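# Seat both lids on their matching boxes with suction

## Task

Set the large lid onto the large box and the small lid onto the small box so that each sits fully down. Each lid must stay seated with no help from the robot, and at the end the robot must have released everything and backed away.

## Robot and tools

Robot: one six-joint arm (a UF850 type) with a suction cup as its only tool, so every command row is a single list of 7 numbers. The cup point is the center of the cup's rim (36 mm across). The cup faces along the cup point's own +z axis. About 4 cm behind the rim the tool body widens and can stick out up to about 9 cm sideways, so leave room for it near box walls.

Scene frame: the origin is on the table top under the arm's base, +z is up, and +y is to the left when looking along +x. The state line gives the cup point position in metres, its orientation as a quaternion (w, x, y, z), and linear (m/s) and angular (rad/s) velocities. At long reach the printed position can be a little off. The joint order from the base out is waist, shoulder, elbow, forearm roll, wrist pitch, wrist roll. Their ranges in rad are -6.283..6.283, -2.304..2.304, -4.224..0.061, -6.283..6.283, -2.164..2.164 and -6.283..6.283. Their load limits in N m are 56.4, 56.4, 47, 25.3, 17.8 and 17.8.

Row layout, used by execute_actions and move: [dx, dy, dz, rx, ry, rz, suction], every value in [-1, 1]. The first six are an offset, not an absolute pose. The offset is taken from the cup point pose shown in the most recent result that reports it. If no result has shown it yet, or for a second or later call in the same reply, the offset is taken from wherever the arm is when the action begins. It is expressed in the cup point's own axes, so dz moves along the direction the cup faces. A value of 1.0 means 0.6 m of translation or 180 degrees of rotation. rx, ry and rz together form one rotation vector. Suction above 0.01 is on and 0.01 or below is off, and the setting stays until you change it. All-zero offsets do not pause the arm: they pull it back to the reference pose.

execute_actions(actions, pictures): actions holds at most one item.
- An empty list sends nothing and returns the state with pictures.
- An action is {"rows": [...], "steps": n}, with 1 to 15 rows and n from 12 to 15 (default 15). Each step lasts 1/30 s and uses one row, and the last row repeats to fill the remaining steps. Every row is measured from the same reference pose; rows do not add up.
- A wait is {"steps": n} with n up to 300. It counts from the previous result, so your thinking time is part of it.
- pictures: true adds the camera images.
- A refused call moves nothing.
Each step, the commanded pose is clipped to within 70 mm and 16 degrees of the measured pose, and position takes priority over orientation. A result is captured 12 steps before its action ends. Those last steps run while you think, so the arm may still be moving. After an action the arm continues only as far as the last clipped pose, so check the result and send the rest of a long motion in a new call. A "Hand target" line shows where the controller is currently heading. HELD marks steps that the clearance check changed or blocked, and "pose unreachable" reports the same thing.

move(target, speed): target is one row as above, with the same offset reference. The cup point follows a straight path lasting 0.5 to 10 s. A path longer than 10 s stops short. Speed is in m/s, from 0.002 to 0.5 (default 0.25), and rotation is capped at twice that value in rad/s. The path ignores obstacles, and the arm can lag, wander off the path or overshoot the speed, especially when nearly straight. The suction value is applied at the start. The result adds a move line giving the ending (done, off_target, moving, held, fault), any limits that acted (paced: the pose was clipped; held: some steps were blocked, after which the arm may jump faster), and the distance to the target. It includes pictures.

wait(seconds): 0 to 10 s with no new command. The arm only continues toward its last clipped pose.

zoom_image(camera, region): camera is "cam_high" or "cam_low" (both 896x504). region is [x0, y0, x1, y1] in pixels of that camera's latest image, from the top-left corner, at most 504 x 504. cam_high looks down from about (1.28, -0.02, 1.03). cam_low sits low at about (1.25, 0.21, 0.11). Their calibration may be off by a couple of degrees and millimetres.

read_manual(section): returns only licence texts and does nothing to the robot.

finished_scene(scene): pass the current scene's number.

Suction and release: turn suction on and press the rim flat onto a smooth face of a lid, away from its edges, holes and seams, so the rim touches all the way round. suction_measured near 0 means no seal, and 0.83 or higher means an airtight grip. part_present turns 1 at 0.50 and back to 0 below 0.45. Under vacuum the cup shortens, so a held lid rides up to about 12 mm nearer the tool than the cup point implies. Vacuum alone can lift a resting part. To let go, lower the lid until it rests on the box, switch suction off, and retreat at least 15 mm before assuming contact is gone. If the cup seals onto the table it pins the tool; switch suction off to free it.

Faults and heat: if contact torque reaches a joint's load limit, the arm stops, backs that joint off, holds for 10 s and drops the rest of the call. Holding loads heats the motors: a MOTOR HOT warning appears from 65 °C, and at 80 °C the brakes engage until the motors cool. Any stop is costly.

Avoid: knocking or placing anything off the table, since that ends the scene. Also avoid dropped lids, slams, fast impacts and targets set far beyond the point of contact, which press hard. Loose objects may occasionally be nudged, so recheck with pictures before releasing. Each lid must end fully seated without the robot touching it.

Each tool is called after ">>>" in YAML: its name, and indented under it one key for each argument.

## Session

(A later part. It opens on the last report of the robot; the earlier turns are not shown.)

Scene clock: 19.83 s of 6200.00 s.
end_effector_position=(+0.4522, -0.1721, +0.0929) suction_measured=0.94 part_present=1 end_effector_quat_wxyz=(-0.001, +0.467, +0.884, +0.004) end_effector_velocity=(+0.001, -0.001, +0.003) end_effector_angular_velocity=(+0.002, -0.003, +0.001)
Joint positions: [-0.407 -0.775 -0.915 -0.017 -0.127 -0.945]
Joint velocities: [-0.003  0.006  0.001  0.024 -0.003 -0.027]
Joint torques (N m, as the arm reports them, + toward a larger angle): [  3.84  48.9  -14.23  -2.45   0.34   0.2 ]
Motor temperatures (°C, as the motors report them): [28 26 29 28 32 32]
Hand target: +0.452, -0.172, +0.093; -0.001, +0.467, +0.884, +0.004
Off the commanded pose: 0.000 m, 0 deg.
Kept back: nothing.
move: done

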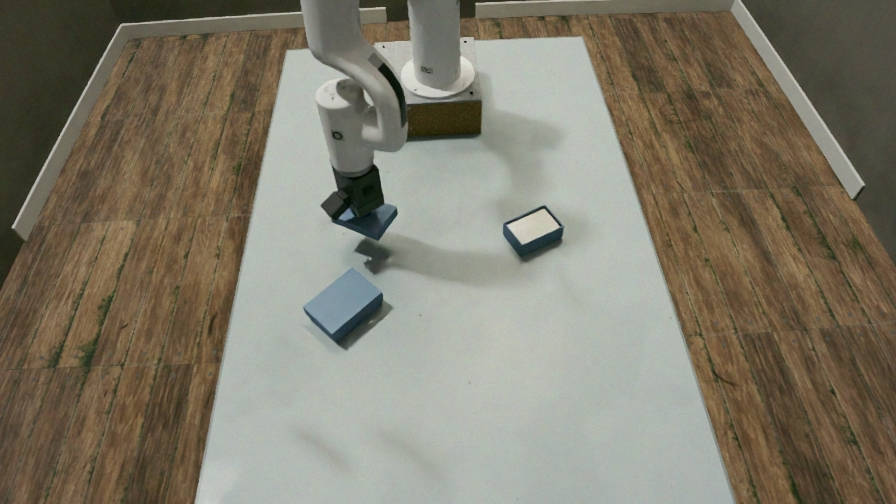

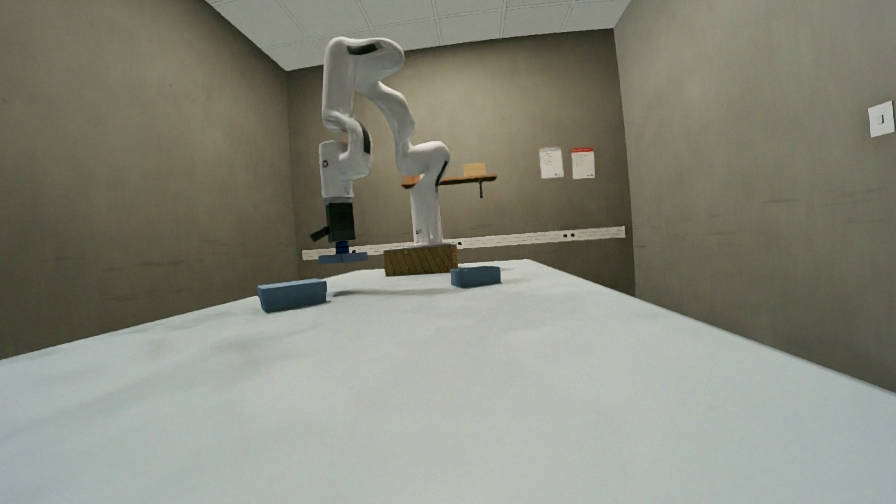

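>>> move:
  target: [0.4995,0.349,0.055,0.0025,0,-0.3105,1]
  speed: 0.3

>>> zoom_image:
  camera: "cam_high"
  region: [480, 190, 600, 280]

>>> zoom_image:
  camera: "cam_low"
  region: [435, 240, 515, 295]

Scene clock: 22.40 s of 6200.00 s.
end_effector_position=(+0.4553, +0.1930, +0.0624) suction_measured=0.94 part_present=1 end_effector_quat_wxyz=(-0.000, -0.001, +1.000, -0.001) end_effector_velocity=(-0.000, +0.002, -0.001) end_effector_angular_velocity=(+0.001, +0.003, +0.006)
Joint positions: [ 0.365 -0.876 -0.983 -0.163 -0.107 -1.003]
Joint velocities: [ 0.002 -0.003 -0.003  0.025 -0.002 -0.028]
Joint torques (N m, as the arm reports them, + toward a larger angle): [  4.03  51.74 -13.52  -1.97   0.42  -0.05]
Motor temperatures (°C, as the motors report them): [28 26 29 28 32 32]
Hand target: +0.455, +0.193, +0.062; -0.000, -0.002, +1.000, -0.001
Off the commanded pose: 0.001 m, 0 deg.
Kept back: nothing.
move: done

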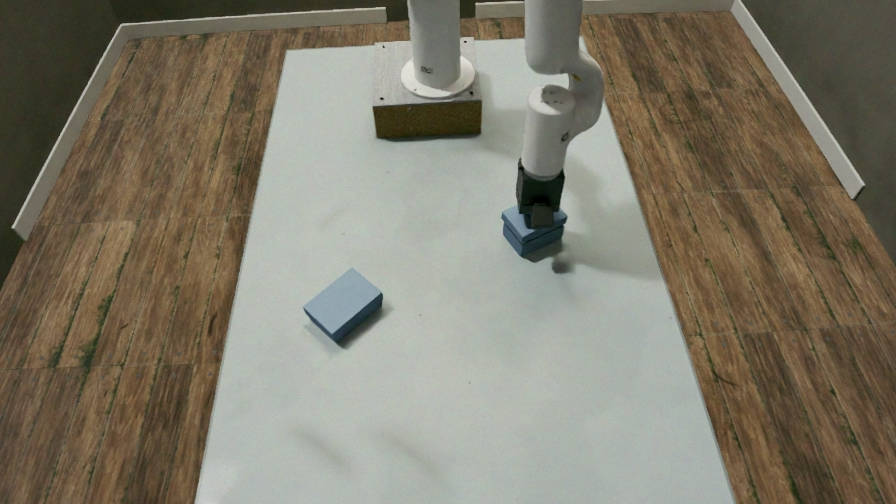

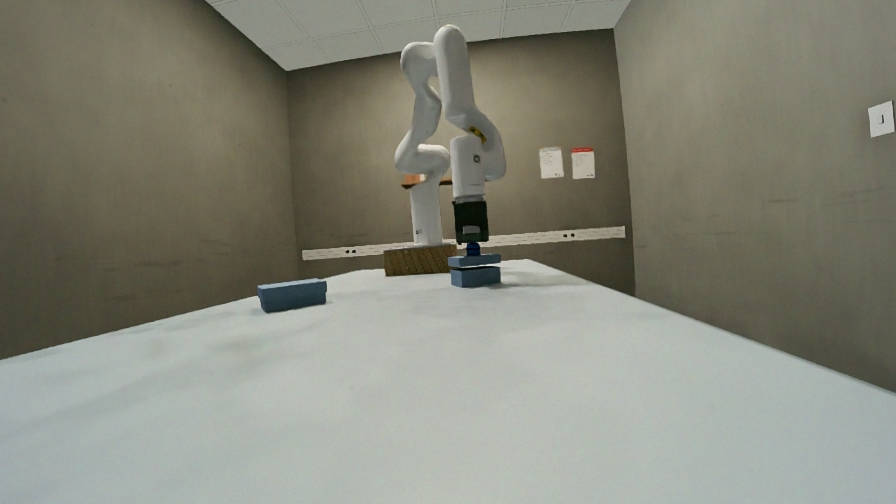

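Region (480, 190, 600, 280) of cam_high's 896x504 image, scaled by 4.200, with more detail than that image has; it fills the top 378 rows of this view, and the rest is white.

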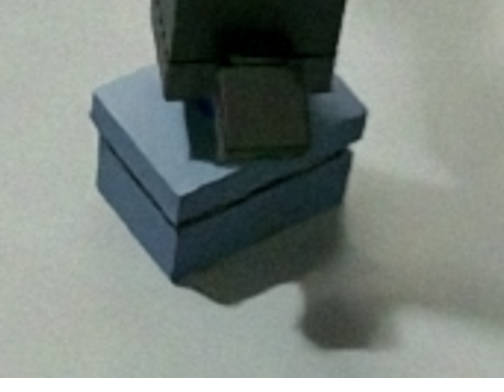

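Region (435, 240, 515, 295) of cam_low's 896x504 image, scaled by 6.300, with more detail than that image has; it fills the top 346 rows of this view, and the rest is white.

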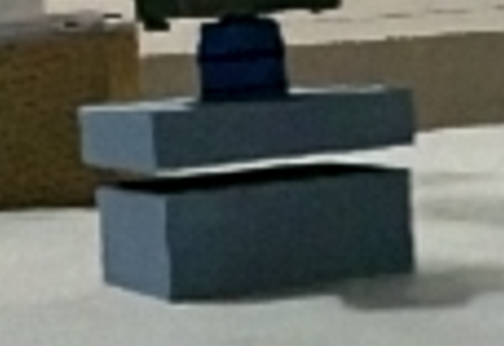

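>>> move:
  target: [-0.004,0.0015,0.012,0,0,0,1]
  speed: 0.03

>>> zoom_image:
  camera: "cam_high"
  region: [480, 190, 600, 280]

>>> zoom_image:
  camera: "cam_low"
  region: [435, 240, 515, 295]

Scene clock: 23.53 s of 6200.00 s.
end_effector_position=(+0.4577, +0.1939, +0.0553) suction_measured=0.94 part_present=1 end_effector_quat_wxyz=(-0.000, -0.001, +1.000, -0.001) end_effector_velocity=(+0.001, +0.000, -0.001) end_effector_angular_velocity=(+0.000, -0.001, -0.000)
Joint positions: [ 0.364 -0.896 -0.997 -0.171 -0.102 -0.995]
Joint velocities: [-0.    -0.003 -0.002 -0.007  0.002  0.007]
Joint torques (N m, as the arm reports them, + toward a larger angle): [  4.04  52.52 -13.2   -2.09   0.37  -0.07]
Motor temperatures (°C, as the motors report them): [28 26 29 28 32 32]
Hand target: +0.458, +0.194, +0.055; -0.000, -0.001, +1.000, -0.001
Off the commanded pose: 0.000 m, 0 deg.
Kept back: nothing.
move: done

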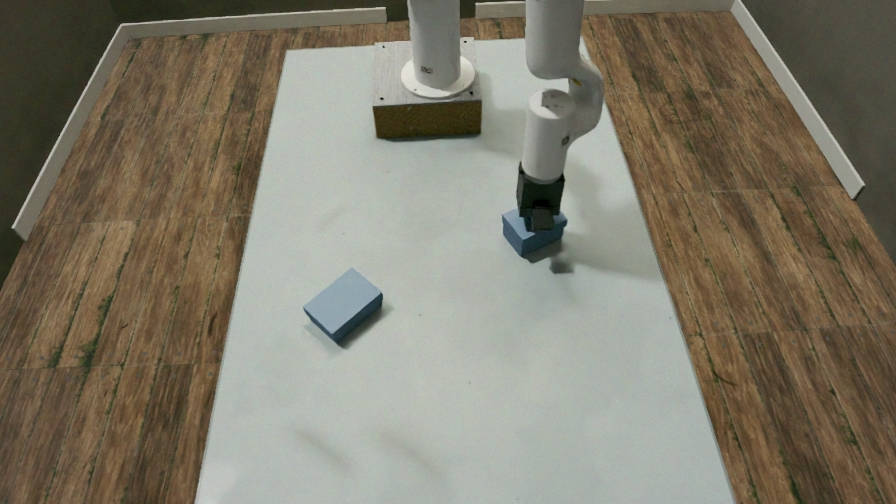

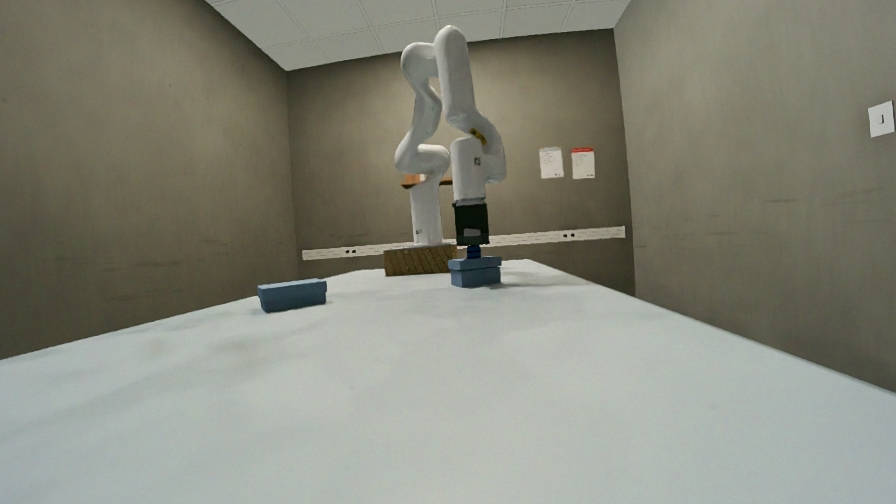

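Region (480, 190, 600, 280) of cam_high's 896x504 image, scaled by 4.200, with more detail than that image has; it fills the top 378 rows of this view, and the rest is white.

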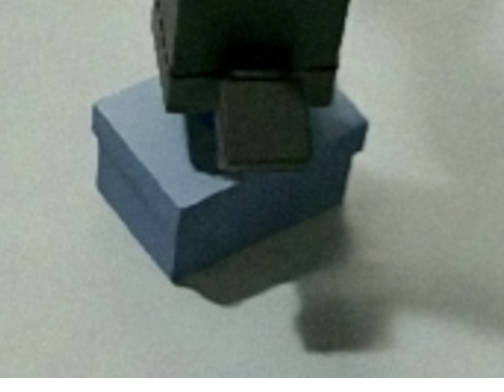

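Region (435, 240, 515, 295) of cam_low's 896x504 image, scaled by 6.300, with more detail than that image has; it fills the top 346 rows of this view, and the rest is white.

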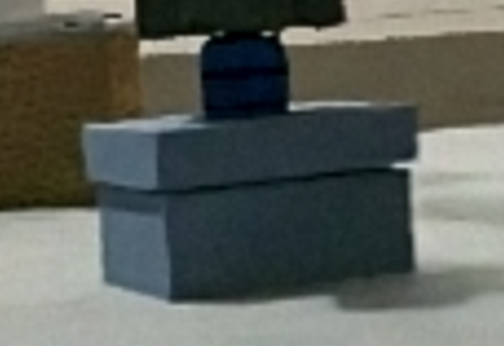

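>>> move:
  target: [-0.0005,0,0.02,0,0,0,1]
  speed: 0.02

>>> zoom_image:
  camera: "cam_low"
  region: [435, 240, 515, 295]

Scene clock: 24.67 s of 6200.00 s.
end_effector_position=(+0.4580, +0.1939, +0.0434) suction_measured=0.94 part_present=1 end_effector_quat_wxyz=(-0.001, -0.001, +1.000, -0.001) end_effector_velocity=(-0.000, -0.001, -0.001) end_effector_angular_velocity=(-0.001, -0.000, -0.001)
Joint positions: [ 0.363 -0.925 -1.01  -0.199 -0.086 -0.968]
Joint velocities: [-0.    -0.003 -0.001 -0.019  0.002  0.019]
Joint torques (N m, as the arm reports them, + toward a larger angle): [  4.07  52.42 -13.13  -1.9    0.46  -0.2 ]
Motor temperatures (°C, as the motors report them): [28 26 29 28 32 32]
Hand target: +0.458, +0.194, +0.043; -0.000, -0.001, +1.000, -0.001
Off the commanded pose: 0.000 m, 0 deg.
Kept back: nothing.
move: done

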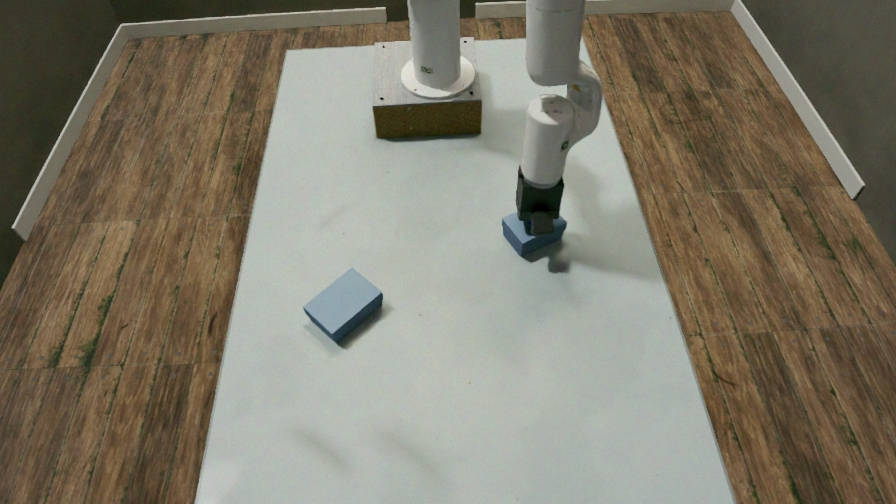

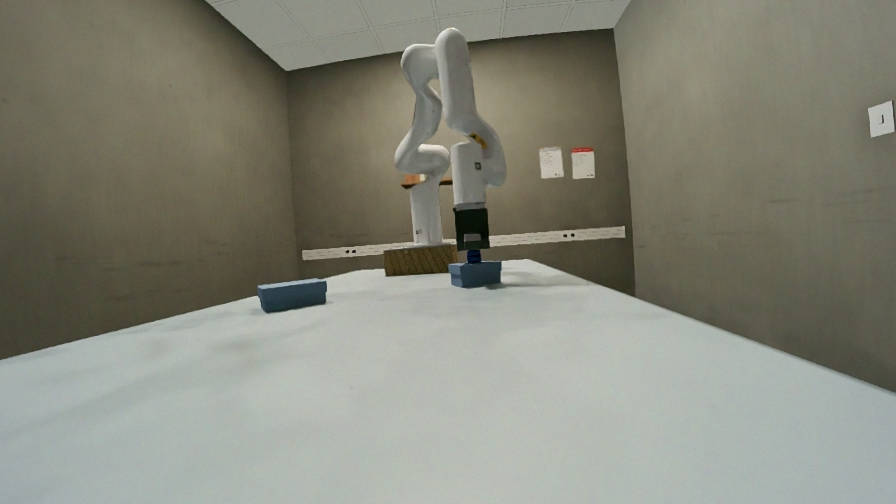

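Region (435, 240, 515, 295) of cam_low's 896x504 image, scaled by 6.300, with more detail than that image has; it fills the top 346 rows of this view, and the rest is white.

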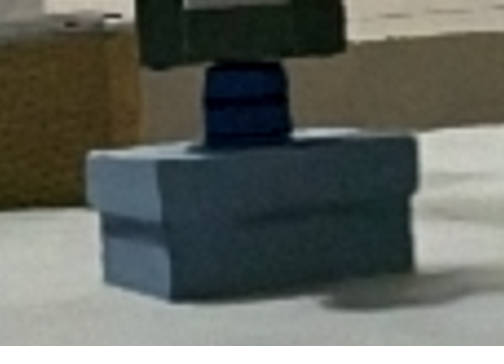

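>>> move:
  target: [0,0,0.018,0,0,0,1]
  speed: 0.03

>>> execute_actions:
  actions:
    - {"rows":[[0,0,0,0,0,0,0]],"steps":12}

>>> move:
  target: [0,0,-0.25,0,0,0,0]
  speed: 0.25

>>> zoom_image:
  camera: "cam_low"
  region: [240, 240, 520, 330]

Scene clock: 25.83 s of 6200.00 s.
end_effector_position=(+0.4580, +0.1939, +0.0328) suction_measured=0.94 part_present=1 end_effector_quat_wxyz=(-0.001, -0.001, +1.000, -0.000) end_effector_velocity=(-0.000, +0.000, -0.001) end_effector_angular_velocity=(-0.002, -0.000, +0.001)
Joint positions: [ 0.363 -0.951 -1.022 -0.232 -0.072 -0.936]
Joint velocities: [ 0.001 -0.002 -0.    -0.028  0.001  0.028]
Joint torques (N m, as the arm reports them, + toward a larger angle): [  4.41  52.86 -12.43  -2.2    0.32  -0.2 ]
Motor temperatures (°C, as the motors report them): [28 26 29 28 32 32]
Hand target: +0.458, +0.194, +0.033; -0.001, -0.001, +1.000, -0.000
Off the commanded pose: 0.000 m, 0 deg.
Kept back: nothing.
move: done

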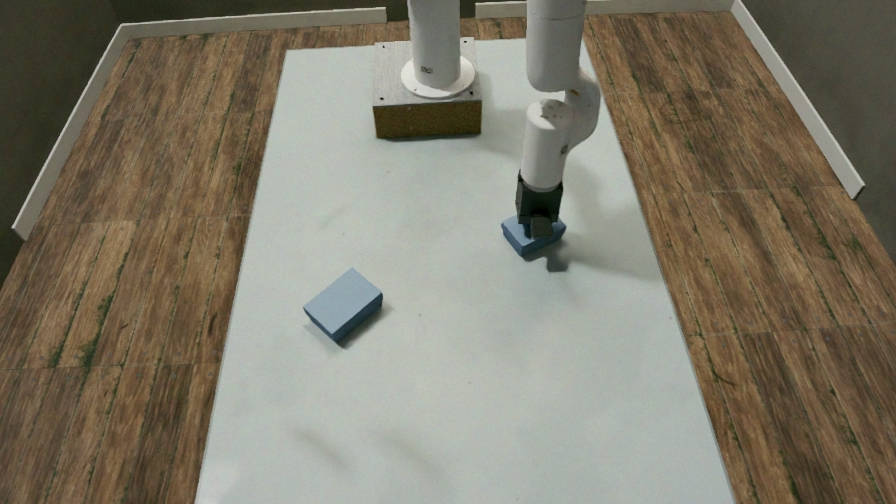

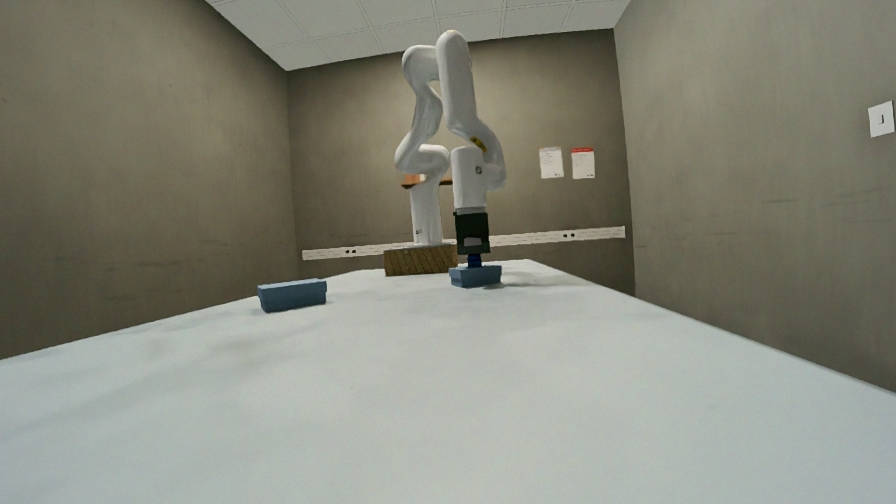

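Scene clock: 25.87 s of 6200.00 s.
end_effector_position=(+0.4580, +0.1939, +0.0327) suction_measured=0.94 part_present=1 end_effector_quat_wxyz=(-0.001, -0.001, +1.000, -0.000) end_effector_velocity=(-0.000, -0.000, -0.001) end_effector_angular_velocity=(-0.002, -0.000, -0.000)
Joint positions: [ 0.363 -0.951 -1.022 -0.233 -0.072 -0.935]
Joint velocities: [ 0.001 -0.002 -0.001 -0.024  0.     0.025]
Joint torques (N m, as the arm reports them, + toward a larger angle): [  3.9   52.83 -12.76  -1.87   0.41  -0.06]
Motor temperatures (°C, as the motors report them): [28 26 29 28 32 32]
Kept back: the last 12 steps of this action, its rows measured from the state above.
Steps of this call (step 1: nothing new was sent). Readings (end_effector_position | what the end effector reports):
1: the state above

Scene clock: 27.40 s of 6200.00 s.
end_effector_position=(+0.4582, +0.1940, +0.1826) suction_measured=0.00 part_present=0 end_effector_quat_wxyz=(-0.001, -0.001, +1.000, -0.000) end_effector_velocity=(+0.001, +0.001, +0.003) end_effector_angular_velocity=(+0.002, -0.003, -0.000)
Joint positions: [ 0.368 -0.606 -0.922 -0.054 -0.316 -1.111]
Joint velocities: [ 0.     0.006 -0.     0.003 -0.002 -0.002]
Joint torques (N m, as the arm reports them, + toward a larger angle): [  3.64  46.45 -17.62  -2.02   0.36  -0.01]
Motor temperatures (°C, as the motors report them): [28 26 29 28 32 32]
Hand target: +0.458, +0.194, +0.183; -0.000, -0.001, +1.000, -0.000
Off your previous action's commanded pose: 0.000 m, 0 deg at its last step (step 12 of this call).
Off the commanded pose: 0.000 m, 0 deg.
Kept back: nothing.
move: done

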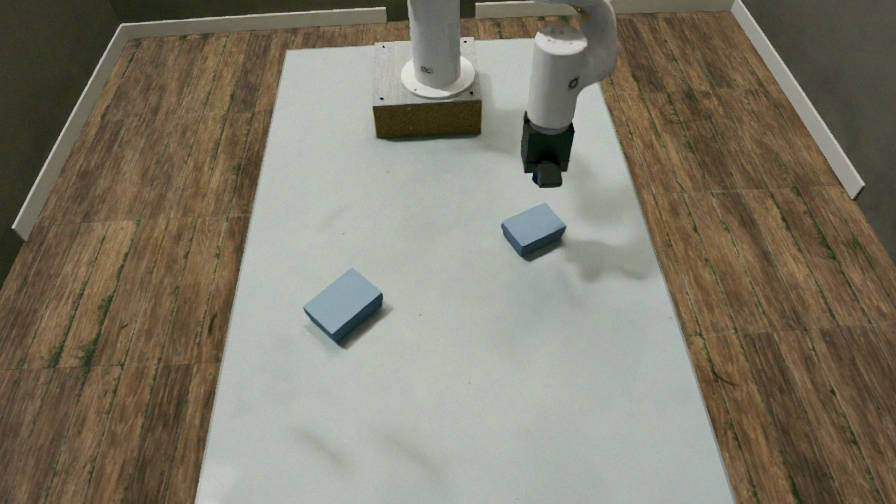

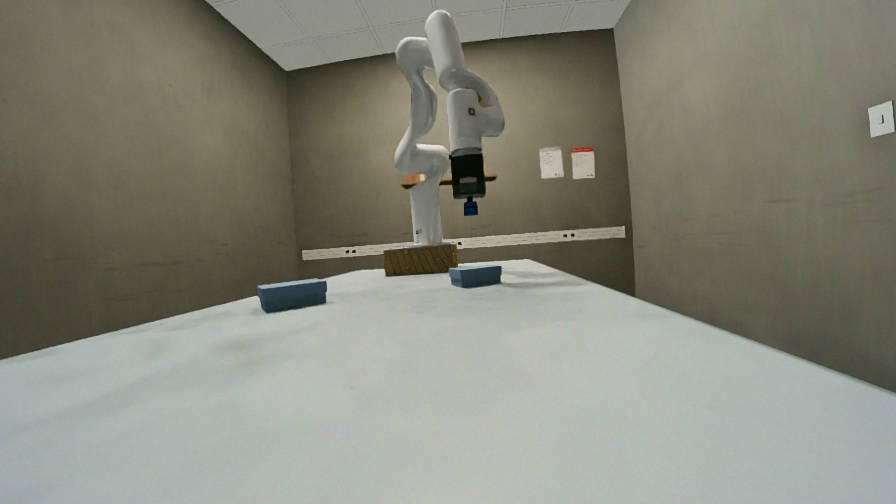

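Region (240, 240, 520, 330) of cam_low's 896x504 image, scaled by 1.800, with more detail than that image has; it fills the top 162 rows of this view, and the rest is white.

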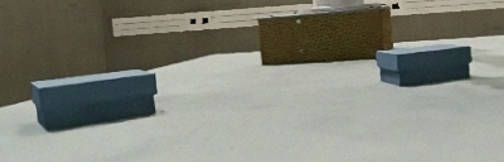

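>>> finished_scene:
  scene: 1

The scene is finished: the task was done.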